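# Guide the ball into the green-bottomed hole

## Task

Get the ball to come to rest in the hole whose bottom is green and not in any other hole. The board must end up lying flat on the table, or the attempt fails. The ball should not strike the lid, the walls or the floor hard. The result must hold without the robot keeping anything in place. At the end neither gripper may be holding any other loose object, so open the grippers and move the arms away once done.

## Robot and tools

ROBOT AND FRAME. There are two arms, left_arm and right_arm, mounted on opposite sides of the table. left_arm's base is on the +y side. The names do not refer to sides of any camera image. All reported poses use one world frame: origin at the table centre, +z up, table surface at z = +0.020 m. Each state line (left_arm: ... | right_arm: ...) gives the gripper position in metres, orientation as a quaternion wxyz, and linear (m/s) and angular (rad/s) velocity. The printed position can be somewhat off, more so when the arm is stretched far. Each gripper has its own axes: fingers point along +x and close along y. The reported point sits between the finger pads, 3 to 4 cm short of the tips. Joint ranges (rad), base to hand: waist -3.054..3.054, shoulder 0..3.142, elbow 0..2.356, wrist pitch -1.571..1.571, wrist yaw -1.571..1.571, wrist roll -3.142..3.142.

ROW FORMAT. Every motion command is a row of 14 numbers, each in [-1, 1]: dx, dy, dz, rx, ry, rz, opening for left_arm, then the same seven for right_arm. Always send all 14, even if one arm stays still. dx..rz are offsets (not absolute poses) in that gripper's own axes; 1.0 equals 0.6 m of translation or 180 degrees of rotation, and rx, ry, rz form a single rotation vector. Opening is absolute, not an offset: +1 is fully open (0.088 m), about -0.80 is where empty fingers touch, and smaller values close no further. Closing from fully open takes at least about 0.5 s.

execute_actions(actions): actions is a list of actions; each action is a table of 0 to 15 rows, one row per 1/30 s step, and each action always lasts 15 steps (0.5 s), repeating its final row if shorter. Every row's offsets are measured from the gripper's measured pose when that action began (for the first action of a call, from the most recent pose reported in the scene), not from the row before. An empty list only returns the current state and images.

move(target, speed, blocking): target is one 14-number row as above, with offsets taken from the pose in the latest result that showed one. Each gripper travels a straight line toward its target; both arms finish together, taking 0.5 to 10 s (cut off at 10 s if longer). speed is m/s, 0.002 to 0.5, default 0.25; rotation is capped at twice that in rad/s. Rotation goes the shorter way. Openings are applied at the move's start. Paths ignore obstacles and the other arm, grippers may lag, wander or overshoot the speed, especially near full reach. Faster moves and targets set deeper past a contact press harder. The result adds a move: line with the ending (done, off_target, moving, held, fault) and limits (paced = the sent pose was clipped; held = a safety check blocked steps, after which the arm may jump faster), plus each gripper's distance to its target. If only one arm is named, the other finished normally. With blocking=false the result comes after 0.5 s while motion continues; you must call wait or stop before sending further rows or moves.

wait(seconds): 0 to 10 s; the scene runs with each arm holding its last command; returns early if a running move ends. stop(): brakes a running move (needs braking room; fingers keep moving). zoom_image(camera, region): enlarges part of the latest image; region is [x0, y0, x1, y1] pixels, top-left origin, at most 504 by 504. finished_scene(scene): ends the current scene, given its number; irreversible, and the goal must already hold.

CONTROLLER BEHAVIOUR. Each step the commanded pose is clipped to within 70 mm and 16 degrees of the measured pose; damped inverse kinematics then chases it, favouring position over orientation. After an action an arm continues at most to its last clipped pose, so large offsets need follow-up actions. Hand target lines show where each arm is now heading. A pose unreachable line means the clearance check altered or blocked that arm's command. Joint friction can leave the gripper short or slightly tilted, and tiny moves may not happen; check position and orientation after each move and correct tilt. For an arm meant to stay put, send the offset back to its wanted pose in the first call of a reply, zeros afterwards, and always the opening it should keep.

GRIPPING READOUTS. grip_measured is the finger opening on the command scale (the last Joint positions value gives it in metres); readings can be off by about 1 mm, and when squeezing something rigid read up to about 0.061 narrower than the pads. For a firm hold command about 0.07 below grip_measured. Parts under about 3 mm get proportionally less force. Pad force tops out around 34 to 49 N. grip_effort_n is motor effort in newtons: negative closes, positive opens, caps near 83 N, and keeps a leftover value when idle.

TORQUES AND HEAT. Joint torques and external torque estimates are noisy and include friction and any held weight. Load limits (N m): waist 17.6, shoulder 21.8, elbow 21.7, wrist pitch 5.74, wrist yaw 5.72, wrist roll 5.36. Reaching one triggers a TORQUE FAULT: the arm halts for 10 s and skips the rest of the call. Holding loads heats motors: MOTOR HOT appears from 50 °C; at 95 °C an OVER-TEMPERATURE FAULT holds the arm, and if it stays hot 30 to 60 s the arm and gripper lose power and go limp.

CAMERAS. cam_high, cam_low, cam_left_wrist, cam_right_wrist, each 504x504, returned in that order. Calibration (intrinsics K, distortion, T_world_to_cam) is supplied but may be off by a few degrees and millimetres; wrist camera poses follow the arm joints.

AVOID. Collisions or pressing between the arms, slamming the ball, tilting or shifting the board off flat, knocking anything off the table, dropping things, and hard pushes. Loose objects may occasionally get a small outside nudge, so recheck before finishing.

Each tool is called after "Call:" as name([rows], argument=value, ...), one row to a line, values as JSON.

## Session

Call:
execute_actions(actions=[])

Call:
zoom_image(camera="cam_high", region=[90, 110, 390, 350])

Scene clock: 0.00 s.
left_arm: end_effector_position=(+0.1476, +0.4866, +0.1872) grip_measured=+0.819 grip_effort_n=n/a end_effector_quat_wxyz=(+0.748, -0.256, +0.506, +0.345) end_effector_velocity=(-0.002, +0.001, +0.000) end_effector_angular_velocity=(+0.007, +0.003, +0.006) | right_arm: end_effector_position=(-0.1748, -0.3684, +0.2719) grip_measured=+0.847 grip_effort_n=n/a end_effector_quat_wxyz=(+0.189, -0.544, -0.144, +0.805) end_effector_velocity=(-0.001, -0.002, +0.002) end_effector_angular_velocity=(-0.002, +0.010, +0.012)
Joint positions: left_arm=[ 0.942  1.573  1.26  -1.071 -0.317 -1.121  0.079] | right_arm=[ 1.188  1.587  1.196 -0.709  0.401 -0.219  0.08 ]
Joint velocities: left_arm=[-0.002 -0.002 -0.002 -0.007 -0.007 -0.007 -0.   ] | right_arm=[ 0.002 -0.007 -0.002  0.007 -0.007 -0.007 -0.   ]
Joint torques (N m, as the arm reports them, + toward a larger angle): no reading
External joint torques (N m, as the arm's controller estimates them; a push from outside toward a larger angle lowers the number): no reading
Motor temperatures (°C, as the motors report them): left_arm=[29 34 29 29 29 28] | right_arm=[30 31 29 31 28 29]
Heat: left arm: hottest shoulder 34 °C (+0.0 °C/min); right arm: hottest shoulder 31 °C (+0.0 °C/min).
Hand target (left_arm): +0.148, +0.487, +0.187; +0.748, -0.256, +0.506, +0.345
Hand target (right_arm): -0.175, -0.368, +0.272; +0.189, -0.544, -0.144, +0.805
camera_calibration (this result's frames):
cam_left_wrist: T_world_to_cam=[[0.796017, -0.603208, 0.0499595, 0.17429], [-0.60372, -0.797175, -0.00582588, 0.504708], [0.0433407, -0.025524, -0.998734, 0.271404], [0, 0, 0, 1]] pos_world=[0.154202, 0.514401, 0.265294]
cam_right_wrist: T_world_to_cam=[[0.181724, 0.860526, 0.47589, 0.22104], [0.983257, -0.165647, -0.0759372, 0.157639], [0.0134836, 0.481722, -0.876221, 0.500184], [0, 0, 0, 1]] pos_world=[-0.201912, -0.405047, 0.345052]

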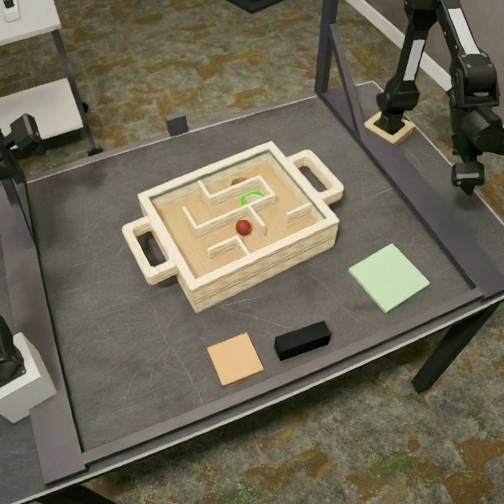

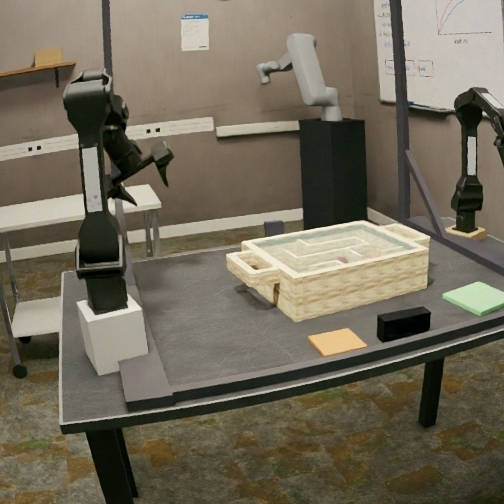

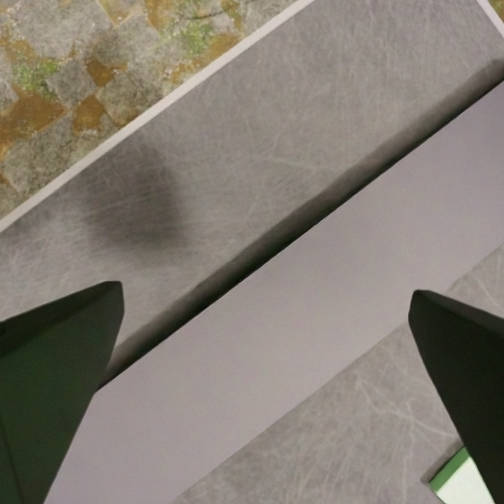

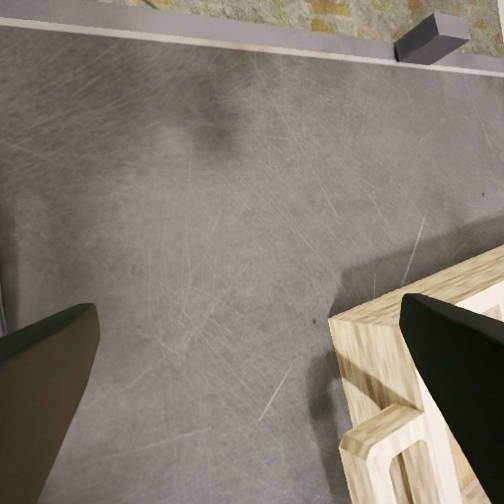

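Region (90, 110, 390, 350) of cam_high's 504x504 image, scaled by 1.680, with more detail than that image has; it fills the top 403 rows of this view, and the rest is white.

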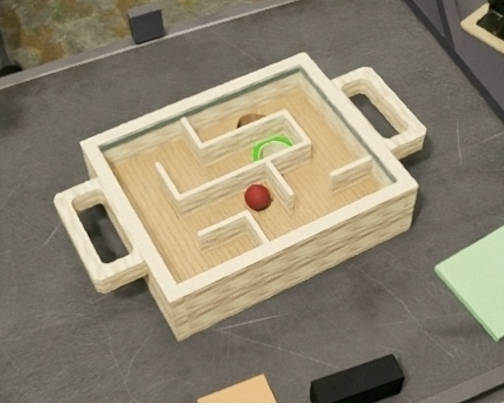

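Call:
move(target=[-0.158,-0.032,-0.497,0.237,0.114,-0.033,0.2,0.147,-0.21,-0.384,-0.064,0.109,0.16,0.2])

Scene clock: 7.17 s.
left_arm: end_effector_position=(-0.0316, +0.2340, +0.1690) grip_measured=+0.203 grip_effort_n=-14.2 end_effector_quat_wxyz=(+0.710, -0.047, +0.700, +0.052) end_effector_velocity=(-0.004, +0.005, -0.000) end_effector_angular_velocity=(+0.036, +0.009, -0.000) | right_arm: end_effector_position=(+0.0253, -0.2121, +0.1728) grip_measured=+0.203 grip_effort_n=-14.7 end_effector_quat_wxyz=(-0.047, -0.704, -0.052, +0.706) end_effector_velocity=(+0.002, -0.001, -0.003) end_effector_angular_velocity=(-0.018, -0.002, +0.015)
Joint positions: left_arm=[ 0.058  1.743  1.417 -1.247 -0.016 -1.281  0.049] | right_arm=[ 0.292  1.819  1.194 -0.939 -0.    -1.224  0.049]
Joint velocities: left_arm=[-0.007  0.007  0.007 -0.037 -0.007 -0.007  0.   ] | right_arm=[-0.007  0.012  0.002 -0.007 -0.007 -0.022 -0.   ]
Joint torques (N m, as the arm reports them, + toward a larger angle): left_arm=[-0.25 -7.    6.37  0.19  0.04 -0.09] | right_arm=[-0.38 -5.81  5.36  0.15  0.03 -0.1 ]
External joint torques (N m, as the arm's controller estimates them; a push from outside toward a larger angle lowers the number): left_arm=[-0.25 -0.37  1.01 -0.05  0.11 -0.09] | right_arm=[-0.43  1.33  0.03 -0.17  0.1  -0.1 ]
Motor temperatures (°C, as the motors report them): left_arm=[29 34 30 29 29 28] | right_arm=[30 32 30 32 28 29]
Heat: left arm: hottest shoulder 34 °C (+0.0 °C/min); right arm: hottest shoulder 32 °C (+8.4 °C/min).
Hand target (left_arm): -0.032, +0.231, +0.169; +0.709, -0.048, +0.702, +0.051
Hand target (right_arm): +0.026, -0.210, +0.171; +0.049, +0.706, +0.049, -0.704
Off the commanded pose (left_arm): 0.004 m, 1 deg.
Off the commanded pose (right_arm): 0.005 m, 0 deg.
move: done
camera_calibration (this result's frames):
cam_left_wrist: T_world_to_cam=[[0.177428, -0.984128, -0.00340795, 0.244143], [-0.926741, -0.168245, 0.335923, -0.0200879], [-0.331164, -0.0564438, -0.941883, 0.240346], [0, 0, 0, 1]] pos_world=[0.01766, 0.250454, 0.233958]
cam_right_wrist: T_world_to_cam=[[-0.121862, 0.990673, 0.060971, 0.204261], [0.934758, 0.0938954, 0.342652, -0.0368024], [0.333731, 0.0987495, -0.937482, 0.25658], [0, 0, 0, 1]] pos_world=[-0.0263357, -0.224238, 0.240695]

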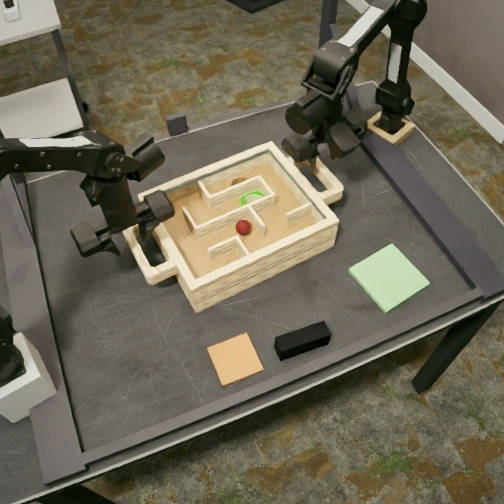

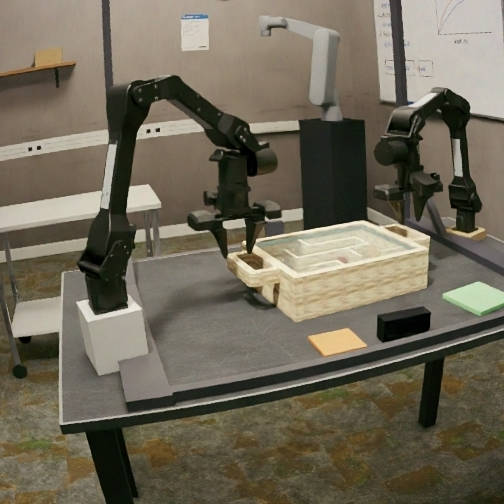

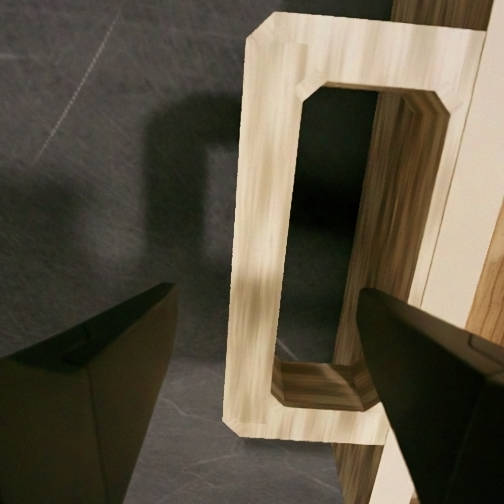

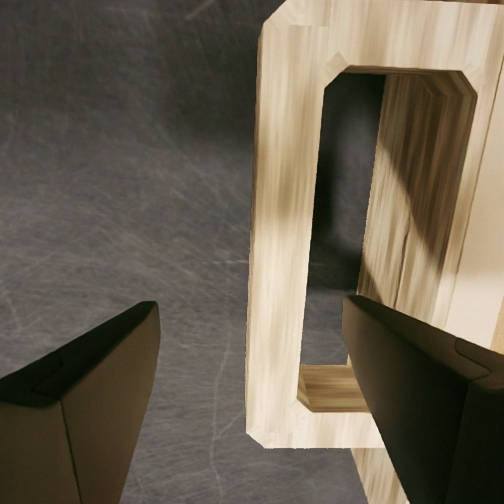

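Call:
move(target=[0.108,0.007,0,0.015,0,0,0.2,0.115,-0.013,0.015,0.015,0,0,0.2], speed=0.06)

Call:
move(target=[0,0,0,0,0,0,-0.7,0,0,0,0,0,0,-0.7])

Scene clock: 9.87 s.
left_arm: end_effector_position=(-0.0317, +0.2369, +0.1083) grip_measured=+0.203 grip_effort_n=-14.2 end_effector_quat_wxyz=(+0.713, -0.034, +0.700, +0.032) end_effector_velocity=(+0.001, -0.001, -0.002) end_effector_angular_velocity=(-0.008, -0.012, +0.005) | right_arm: end_effector_position=(+0.0145, -0.2017, +0.1097) grip_measured=+0.203 grip_effort_n=-14.7 end_effector_quat_wxyz=(-0.025, -0.703, -0.040, +0.710) end_effector_velocity=(-0.003, +0.001, -0.000) end_effector_angular_velocity=(+0.003, +0.010, +0.010)
Joint positions: left_arm=[ 0.062  1.771  1.205 -0.996 -0.015 -1.232  0.049] | right_arm=[ 0.306  1.971  1.118 -0.695 -0.    -1.162  0.049]
Joint velocities: left_arm=[-0.002 -0.002 -0.012  0.022 -0.007 -0.007 -0.   ] | right_arm=[ 0.002  0.002  0.002  0.007 -0.007 -0.007  0.   ]
Joint torques (N m, as the arm reports them, + toward a larger angle): left_arm=[ 0.22 -7.07  4.12  0.63 -0.1   0.16] | right_arm=[ 0.43 -6.35  3.48  0.45 -0.07  0.06]
External joint torques (N m, as the arm's controller estimates them; a push from outside toward a larger angle lowers the number): left_arm=[ 0.23 -0.54 -1.    0.35 -0.04  0.16] | right_arm=[ 0.39  1.38 -1.32  0.1   0.    0.06]
Motor temperatures (°C, as the motors report them): left_arm=[29 35 31 29 29 28] | right_arm=[30 32 30 32 28 29]
Heat: left arm: hottest shoulder 35 °C (+6.1 °C/min); right arm: hottest shoulder 32 °C (+6.1 °C/min).
Hand target (left_arm): -0.031, +0.239, +0.104; +0.711, -0.030, +0.701, +0.036
Hand target (right_arm): +0.015, -0.205, +0.104; +0.030, +0.705, +0.035, -0.707
Off the commanded pose (left_arm): 0.005 m, 1 deg.
Off the commanded pose (right_arm): 0.007 m, 1 deg.
move: done
camera_calibration (this result's frames):
cam_left_wrist: T_world_to_cam=[[0.132206, -0.991201, 0.0065418, 0.245939], [-0.934773, -0.122479, 0.333464, -0.0101162], [-0.329728, -0.0502009, -0.94274, 0.182006], [0, 0, 0, 1]] pos_world=[0.0180418, 0.251673, 0.173349]
cam_right_wrist: T_world_to_cam=[[-0.0735766, 0.994439, 0.0753547, 0.195032], [0.940928, 0.0441786, 0.335711, -0.0154116], [0.330515, 0.0956038, -0.938946, 0.199575], [0, 0, 0, 1]] pos_world=[-0.0371115, -0.212347, 0.177867]

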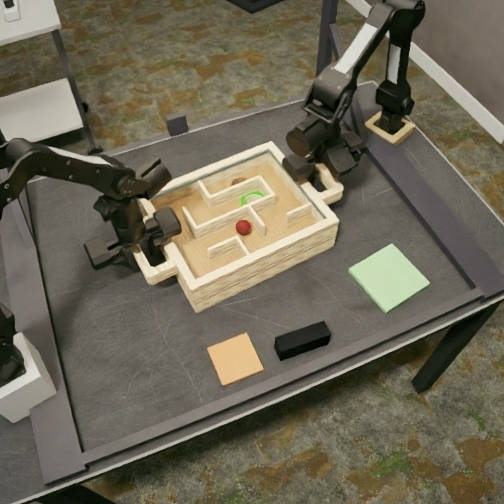

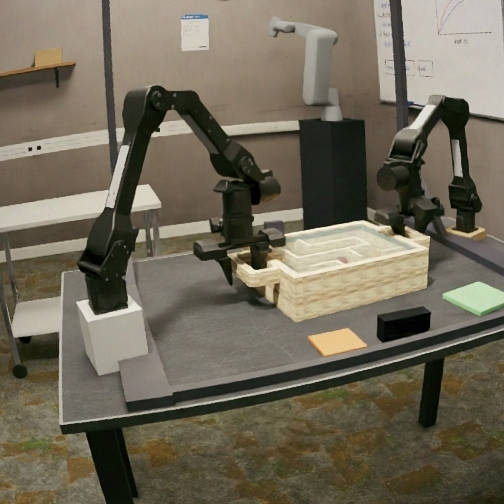

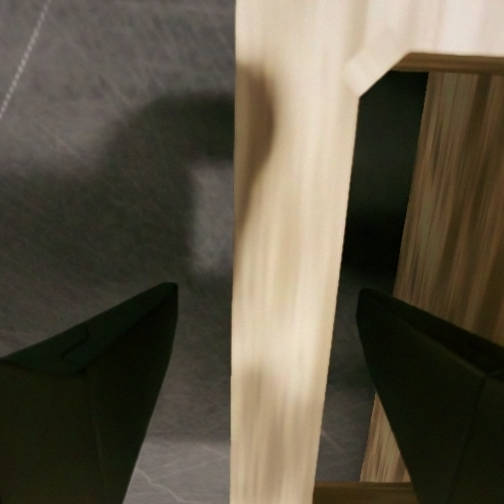

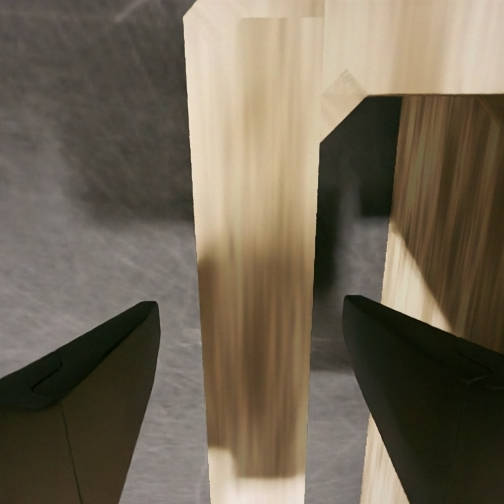

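Scene clock: 10.37 s.
left_arm: end_effector_position=(-0.0318, +0.2371, +0.1083) grip_measured=-0.513 grip_effort_n=-83.5 end_effector_quat_wxyz=(+0.712, -0.034, +0.700, +0.033) end_effector_velocity=(-0.008, +0.004, -0.003) end_effector_angular_velocity=(+0.019, +0.033, -0.000) | right_arm: end_effector_position=(+0.0146, -0.2029, +0.1097) grip_measured=-0.493 grip_effort_n=-83.5 end_effector_quat_wxyz=(-0.027, -0.703, -0.038, +0.710) end_effector_velocity=(+0.003, -0.005, -0.001) end_effector_angular_velocity=(-0.027, -0.007, +0.020)
Joint positions: left_arm=[ 0.062  1.771  1.205 -0.997 -0.015 -1.232  0.014] | right_arm=[ 0.307  1.971  1.118 -0.7   -0.002 -1.162  0.015]
Joint velocities: left_arm=[-0.007  0.002 -0.007 -0.022  0.022 -0.007 -0.   ] | right_arm=[-0.002  0.002 -0.002 -0.022 -0.007 -0.022  0.   ]
Joint torques (N m, as the arm reports them, + toward a larger angle): left_arm=[-0.04 -7.9   4.86  0.51 -0.08  0.02] | right_arm=[-0.18 -7.45  4.23  0.6   0.01 -0.03]
External joint torques (N m, as the arm's controller estimates them; a push from outside toward a larger angle lowers the number): left_arm=[-0.02 -1.35 -0.23  0.26 -0.02  0.03] | right_arm=[-0.2   0.19 -0.49  0.28  0.07 -0.03]
Motor temperatures (°C, as the motors report them): left_arm=[29 35 31 29 29 28] | right_arm=[30 32 30 32 28 29]
Heat: left arm: hottest shoulder 35 °C (+5.8 °C/min); right arm: hottest shoulder 32 °C (+5.8 °C/min).
Hand target (left_arm): -0.032, +0.237, +0.108; +0.712, -0.034, +0.700, +0.032
Hand target (right_arm): +0.014, -0.202, +0.110; +0.025, +0.703, +0.040, -0.710
Off the commanded pose (left_arm): 0.000 m, 0 deg.
Off the commanded pose (right_arm): 0.001 m, 0 deg.
move: done
camera_calibration (this result's frames):
cam_left_wrist: T_world_to_cam=[[0.132209, -0.991207, 0.00544881, 0.246297], [-0.934613, -0.122825, 0.333786, -0.0101334], [-0.330182, -0.0492219, -0.942633, 0.181723], [0, 0, 0, 1]] pos_world=[0.0179682, 0.251832, 0.173339]
cam_right_wrist: T_world_to_cam=[[-0.0740299, 0.994803, 0.0699075, 0.196888], [0.940784, 0.0464115, 0.335814, -0.0150073], [0.330824, 0.0906281, -0.939331, 0.19866], [0, 0, 0, 1]] pos_world=[-0.0370272, -0.213173, 0.177883]

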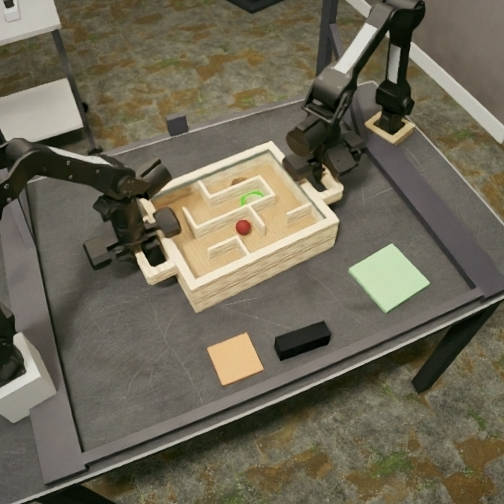

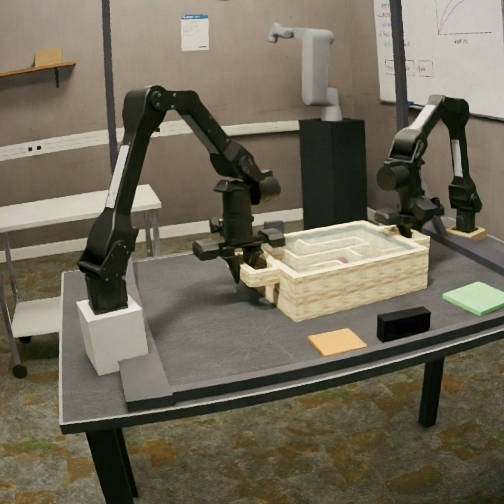

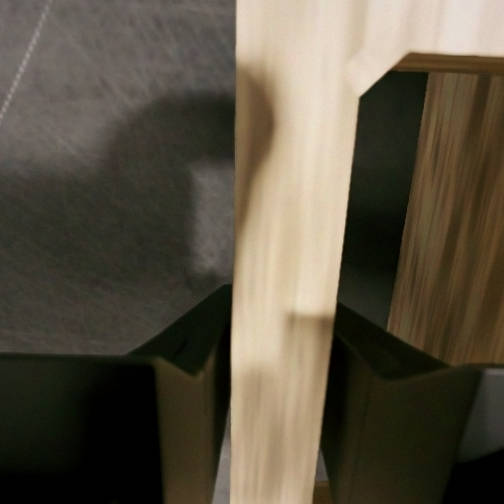

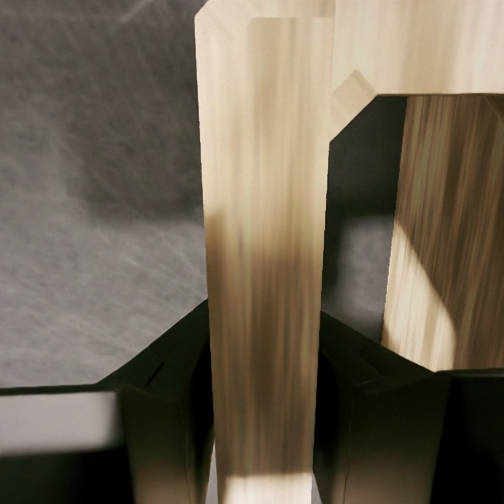

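Both grips are slightly far of centre; fine.

Call:
move(target=[-0.08,0,0,0,-0.022,0.008,-0.7,-0.055,0,0,0,0.02,-0.008,-0.7], speed=0.03)

Call:
wait(seconds=4)

Scene clock: 14.57 s.
left_arm: end_effector_position=(-0.0333, +0.2360, +0.1425) grip_measured=-0.513 grip_effort_n=-83.5 end_effector_quat_wxyz=(+0.728, -0.018, +0.683, +0.051) end_effector_velocity=(-0.001, -0.001, +0.003) end_effector_angular_velocity=(+0.000, -0.008, -0.000) | right_arm: end_effector_position=(+0.0166, -0.2030, +0.1323) grip_measured=-0.494 grip_effort_n=-83.5 end_effector_quat_wxyz=(-0.022, -0.726, -0.043, +0.686) end_effector_velocity=(+0.003, +0.001, +0.001) end_effector_angular_velocity=(+0.001, -0.008, -0.000)
Joint positions: left_arm=[ 0.027  1.763  1.333 -1.163 -0.077 -1.27   0.014] | right_arm=[ 0.331  1.934  1.168 -0.805  0.063 -1.138  0.015]
Joint velocities: left_arm=[-0.007 -0.002  0.007 -0.007 -0.007 -0.007 -0.   ] | right_arm=[-0.007 -0.002  0.002 -0.007  0.007 -0.007 -0.   ]
Joint torques (N m, as the arm reports them, + toward a larger angle): left_arm=[ -0.21 -11.78   6.68  -1.44  -0.67   0.06] | right_arm=[  0.42 -10.32   4.74  -0.88   0.04   0.19]
External joint torques (N m, as the arm's controller estimates them; a push from outside toward a larger angle lowers the number): left_arm=[-0.2  -5.11  1.39 -1.66 -0.56  0.06] | right_arm=[ 0.47 -2.68 -0.21 -1.16  0.05  0.19]
Motor temperatures (°C, as the motors report them): left_arm=[29 36 31 29 29 28] | right_arm=[30 33 30 32 28 29]
Heat: left arm: hottest shoulder 36 °C (+8.2 °C/min); right arm: hottest shoulder 33 °C (+8.2 °C/min).
Hand target (left_arm): -0.033, +0.237, +0.156; +0.736, -0.024, +0.675, +0.043
Hand target (right_arm): +0.015, -0.203, +0.142; +0.017, +0.724, +0.048, -0.688
Off the commanded pose (left_arm): 0.014 m, 2 deg.
Off the commanded pose (right_arm): 0.011 m, 1 deg.
move: off_target (left_arm, right_arm)
camera_calibration (this result's frames):
cam_left_wrist: T_world_to_cam=[[0.135907, -0.989976, -0.0384422, 0.251248], [-0.948074, -0.14122, 0.284978, -0.0122189], [-0.28755, -0.00228442, -0.957763, 0.205879], [0, 0, 0, 1]] pos_world=[0.0134697, 0.247475, 0.210324]
cam_right_wrist: T_world_to_cam=[[-0.0787607, 0.993494, 0.0822542, 0.193699], [0.916883, 0.0398047, 0.397166, -0.0335734], [0.391309, 0.106699, -0.914053, 0.218152], [0, 0, 0, 1]] pos_world=[-0.0393258, -0.214379, 0.196804]

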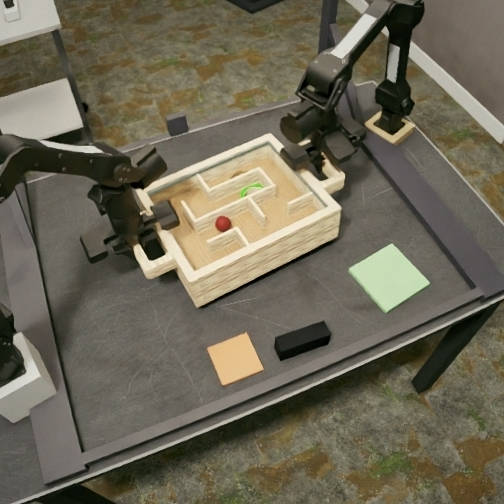

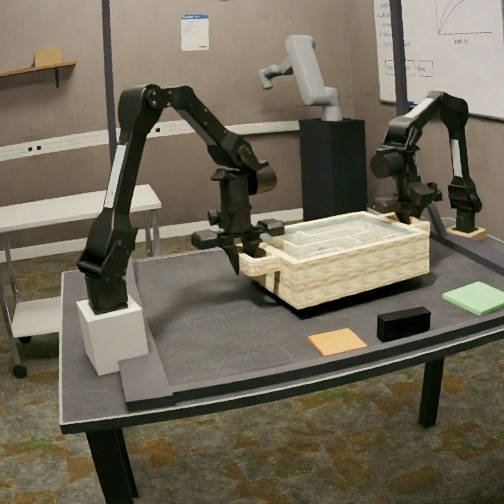

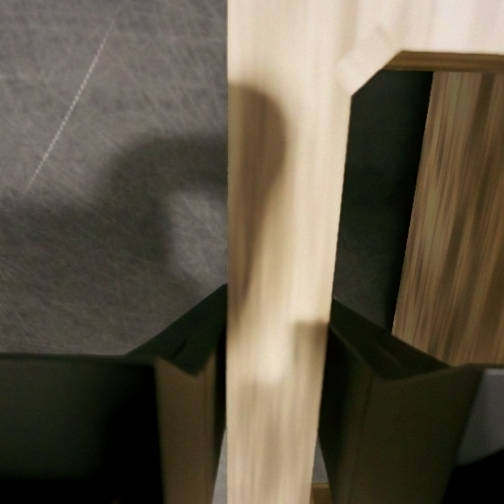

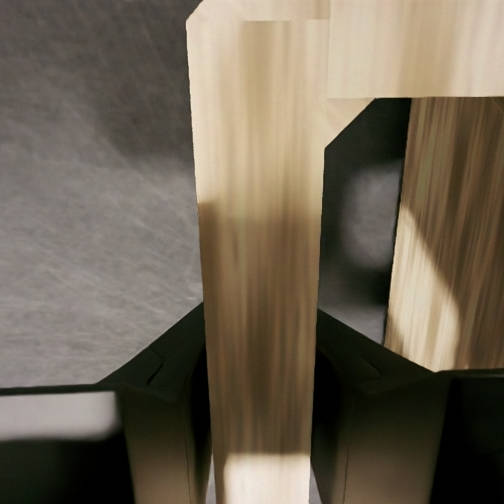

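Scene clock: 18.57 s.
left_arm: end_effector_position=(-0.0333, +0.2360, +0.1428) grip_measured=-0.513 grip_effort_n=-83.5 end_effector_quat_wxyz=(+0.729, -0.018, +0.683, +0.051) end_effector_velocity=(+0.002, +0.007, +0.001) end_effector_angular_velocity=(+0.035, -0.025, -0.011) | right_arm: end_effector_position=(+0.0168, -0.2030, +0.1324) grip_measured=-0.494 grip_effort_n=-83.5 end_effector_quat_wxyz=(-0.022, -0.726, -0.043, +0.686) end_effector_velocity=(+0.001, +0.002, +0.000) end_effector_angular_velocity=(+0.010, -0.003, +0.005)
Joint positions: left_arm=[ 0.026  1.763  1.334 -1.165 -0.077 -1.271  0.014] | right_arm=[ 0.331  1.934  1.169 -0.806  0.064 -1.138  0.015]
Joint velocities: left_arm=[-0.002 -0.002 -0.002 -0.022 -0.037  0.007 -0.   ] | right_arm=[-0.002 -0.002 -0.002  0.007  0.007 -0.007 -0.   ]
Joint torques (N m, as the arm reports them, + toward a larger angle): left_arm=[ -0.21 -11.77   6.63  -1.45  -0.66   0.05] | right_arm=[  0.46 -10.39   5.    -0.85   0.07   0.18]
External joint torques (N m, as the arm's controller estimates them; a push from outside toward a larger angle lowers the number): left_arm=[-0.27 -5.05  1.31 -1.67 -0.54  0.05] | right_arm=[ 0.52 -2.7  -0.02 -1.17  0.08  0.18]
Motor temperatures (°C, as the motors report them): left_arm=[29 37 32 29 29 28] | right_arm=[30 35 30 32 28 29]
Heat: left arm: hottest shoulder 37 °C (+9.7 °C/min); right arm: hottest shoulder 35 °C (+12.9 °C/min).
Hand target (left_arm): -0.033, +0.237, +0.156; +0.736, -0.024, +0.675, +0.043
Hand target (right_arm): +0.015, -0.203, +0.142; +0.017, +0.724, +0.048, -0.688
Off the commanded pose (left_arm): 0.014 m, 2 deg.
Off the commanded pose (right_arm): 0.010 m, 1 deg.
wait: 4.00 s; at rest by 0.17 s
camera_calibration (this result's frames):
cam_left_wrist: T_world_to_cam=[[0.135906, -0.989958, -0.038883, 0.251326], [-0.948139, -0.141347, 0.2847, -0.0122978], [-0.287337, -0.00182592, -0.957828, 0.206045], [0, 0, 0, 1]] pos_world=[0.0133878, 0.24744, 0.210629]
cam_right_wrist: T_world_to_cam=[[-0.0784669, 0.993545, 0.0819179, 0.193799], [0.916488, 0.0395577, 0.398101, -0.0339199], [0.392291, 0.106315, -0.913677, 0.218033], [0, 0, 0, 1]] pos_world=[-0.0392383, -0.214386, 0.19684]

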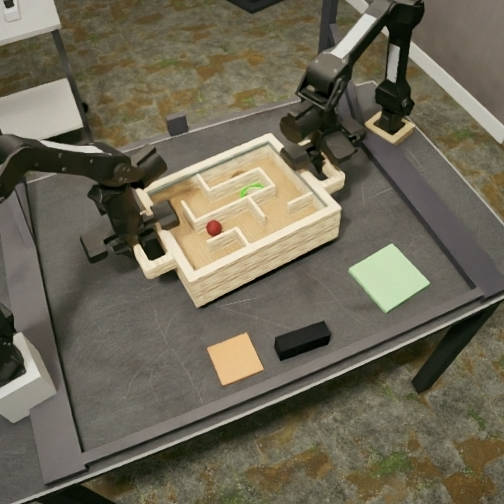

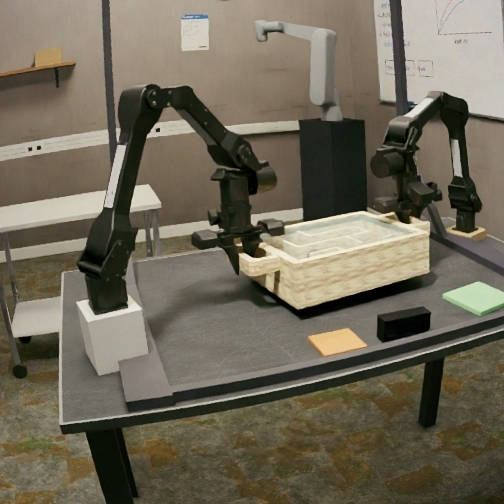

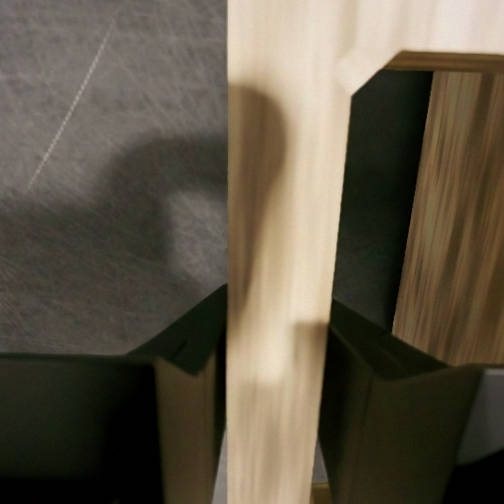

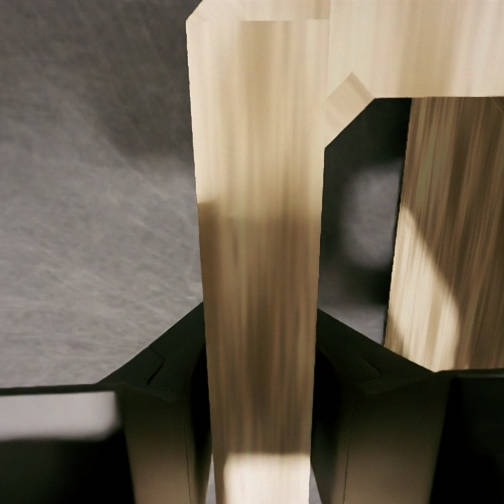

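Call:
move(target=[-0.042,0,0,0,-0.006,0,-0.7,-0.014,0,0,0,0.002,-0.008,-0.7], speed=0.03)

Call:
wait(seconds=4)

Scene clock: 20.90 s.
left_arm: end_effector_position=(-0.0358, +0.2366, +0.1571) grip_measured=-0.513 grip_effort_n=-83.5 end_effector_quat_wxyz=(+0.729, -0.012, +0.682, +0.059) end_effector_velocity=(-0.003, +0.005, +0.003) end_effector_angular_velocity=(+0.027, +0.003, -0.000) | right_arm: end_effector_position=(+0.0158, -0.2013, +0.1331) grip_measured=-0.494 grip_effort_n=-83.5 end_effector_quat_wxyz=(-0.018, -0.728, -0.049, +0.684) end_effector_velocity=(+0.001, -0.002, +0.002) end_effector_angular_velocity=(-0.005, +0.005, -0.010)
Joint positions: left_arm=[ 0.016  1.764  1.392 -1.241 -0.085 -1.285  0.014] | right_arm=[ 0.337  1.932  1.169 -0.798  0.076 -1.136  0.015]
Joint velocities: left_arm=[-0.007 -0.002  0.007 -0.037 -0.007 -0.007  0.   ] | right_arm=[-0.002 -0.007 -0.002 -0.007 -0.007  0.007 -0.   ]
Joint torques (N m, as the arm reports them, + toward a larger angle): left_arm=[-0.37 -9.94  7.49 -0.97 -0.53  0.04] | right_arm=[  0.33 -10.21   3.84  -0.49   0.14   0.18]
External joint torques (N m, as the arm's controller estimates them; a push from outside toward a larger angle lowers the number): left_arm=[-0.36 -3.27  2.24 -1.13 -0.42  0.04] | right_arm=[ 0.32 -2.53 -1.14 -0.78  0.15  0.18]
Motor temperatures (°C, as the motors report them): left_arm=[29 38 32 29 29 28] | right_arm=[30 36 30 32 28 29]
Heat: left arm: hottest shoulder 38 °C (+11.5 °C/min); right arm: hottest shoulder 36 °C (+14.4 °C/min).
Hand target (left_arm): -0.035, +0.235, +0.168; +0.735, -0.017, +0.676, +0.051
Hand target (right_arm): +0.016, -0.203, +0.140; +0.013, +0.728, +0.052, -0.684
Off the commanded pose (left_arm): 0.011 m, 1 deg.
Off the commanded pose (right_arm): 0.008 m, 1 deg.
move: off_target (left_arm)
camera_calibration (this result's frames):
cam_left_wrist: T_world_to_cam=[[0.139798, -0.988461, -0.0583158, 0.255702], [-0.947845, -0.150626, 0.280895, -0.0158122], [-0.286438, 0.0160056, -0.957965, 0.214914], [0, 0, 0, 1]] pos_world=[0.0108252, 0.24693, 0.225233]
cam_right_wrist: T_world_to_cam=[[-0.0826888, 0.991924, 0.0961721, 0.189775], [0.914142, 0.0370643, 0.403696, -0.0346169], [0.396872, 0.121296, -0.909824, 0.221322], [0, 0, 0, 1]] pos_world=[-0.0404993, -0.213805, 0.197088]

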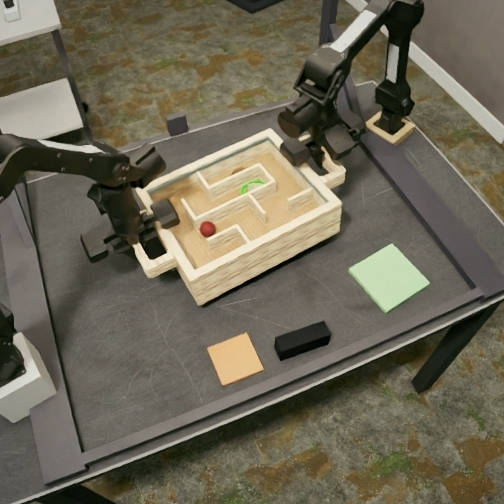

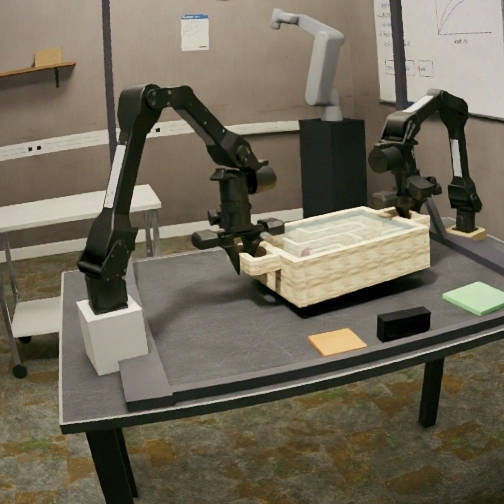

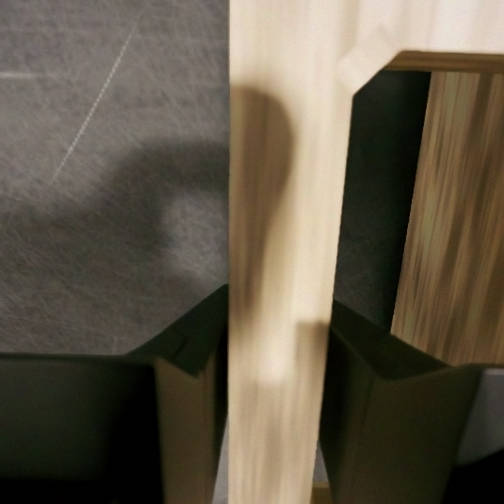

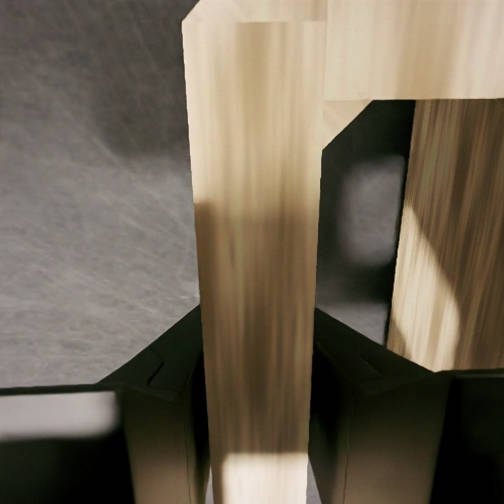

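Scene clock: 24.90 s.
left_arm: end_effector_position=(-0.0357, +0.2367, +0.1574) grip_measured=-0.513 grip_effort_n=-83.5 end_effector_quat_wxyz=(+0.729, -0.012, +0.682, +0.059) end_effector_velocity=(+0.002, +0.003, +0.000) end_effector_angular_velocity=(+0.015, -0.018, +0.004) | right_arm: end_effector_position=(+0.0159, -0.2012, +0.1332) grip_measured=-0.494 grip_effort_n=-83.5 end_effector_quat_wxyz=(-0.018, -0.728, -0.049, +0.683) end_effector_velocity=(-0.001, +0.001, +0.002) end_effector_angular_velocity=(+0.005, +0.011, +0.020)
Joint positions: left_arm=[ 0.016  1.764  1.393 -1.242 -0.086 -1.285  0.014] | right_arm=[ 0.337  1.931  1.169 -0.798  0.077 -1.136  0.015]
Joint velocities: left_arm=[-0.002 -0.002 -0.002 -0.007 -0.022 -0.007  0.   ] | right_arm=[-0.002 -0.007 -0.002  0.007 -0.007 -0.022 -0.   ]
Joint torques (N m, as the arm reports them, + toward a larger angle): left_arm=[-0.34 -9.96  7.5  -0.95 -0.51  0.04] | right_arm=[  0.07 -10.18   3.82  -0.48   0.12   0.18]
External joint torques (N m, as the arm's controller estimates them; a push from outside toward a larger angle lowers the number): left_arm=[-0.35 -3.25  2.16 -1.15 -0.4   0.04] | right_arm=[ 0.07 -2.48 -1.23 -0.81  0.12  0.18]
Motor temperatures (°C, as the motors report them): left_arm=[29 38 33 30 29 28] | right_arm=[30 38 31 32 28 29]
Heat: left arm: hottest shoulder 38 °C (+9.6 °C/min); right arm: hottest shoulder 38 °C (+16.9 °C/min).
Hand target (left_arm): -0.035, +0.235, +0.168; +0.735, -0.017, +0.676, +0.051
Hand target (right_arm): +0.016, -0.203, +0.140; +0.013, +0.728, +0.052, -0.684
Off the commanded pose (left_arm): 0.011 m, 1 deg.
Off the commanded pose (right_arm): 0.008 m, 1 deg.
wait: 4.00 s; at rest by 0.17 s
camera_calibration (this result's frames):
cam_left_wrist: T_world_to_cam=[[0.140177, -0.988376, -0.0588435, 0.255867], [-0.947957, -0.151129, 0.280244, -0.0155817], [-0.28588, 0.0164974, -0.958123, 0.215153], [0, 0, 0, 1]] pos_world=[0.0108704, 0.246989, 0.225566]
cam_right_wrist: T_world_to_cam=[[-0.0823472, 0.991885, 0.0968675, 0.189575], [0.913976, 0.0364115, 0.404132, -0.0349321], [0.397326, 0.121814, -0.909557, 0.221457], [0, 0, 0, 1]] pos_world=[-0.0404527, -0.213741, 0.197182]

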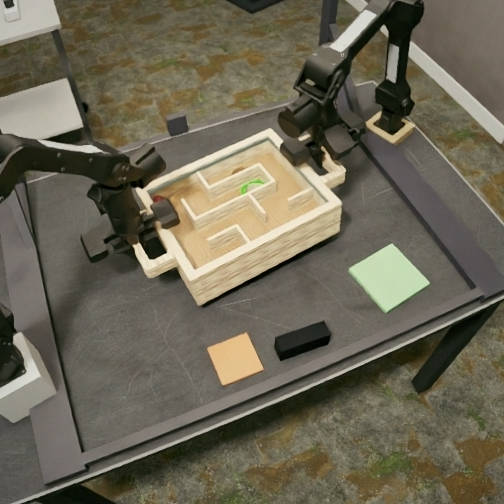

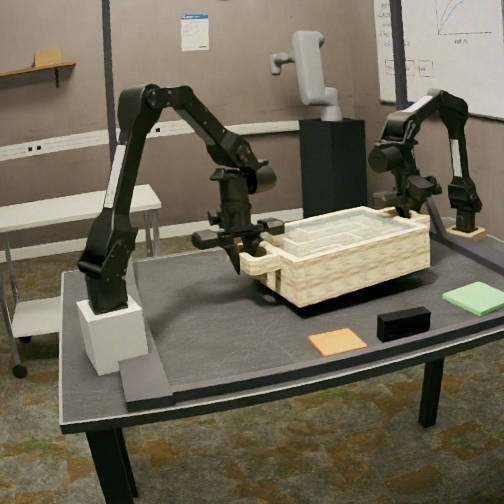

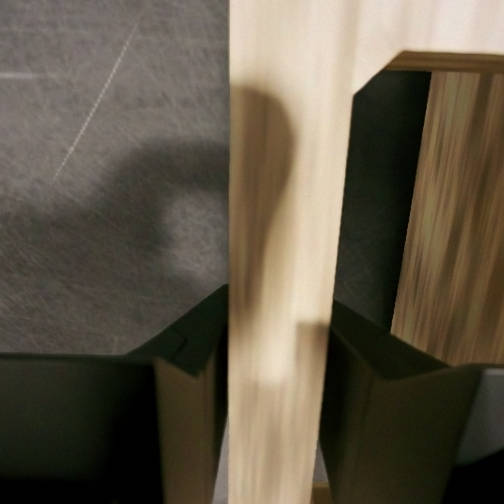

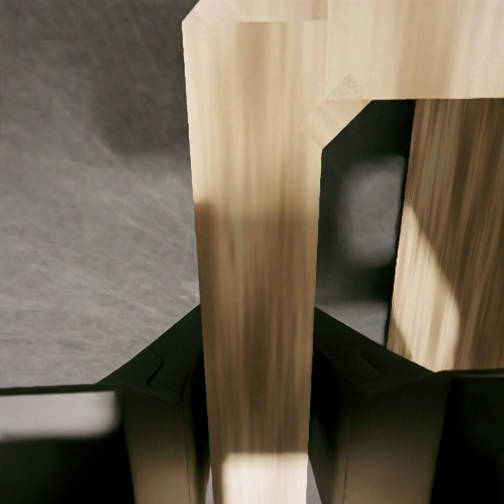

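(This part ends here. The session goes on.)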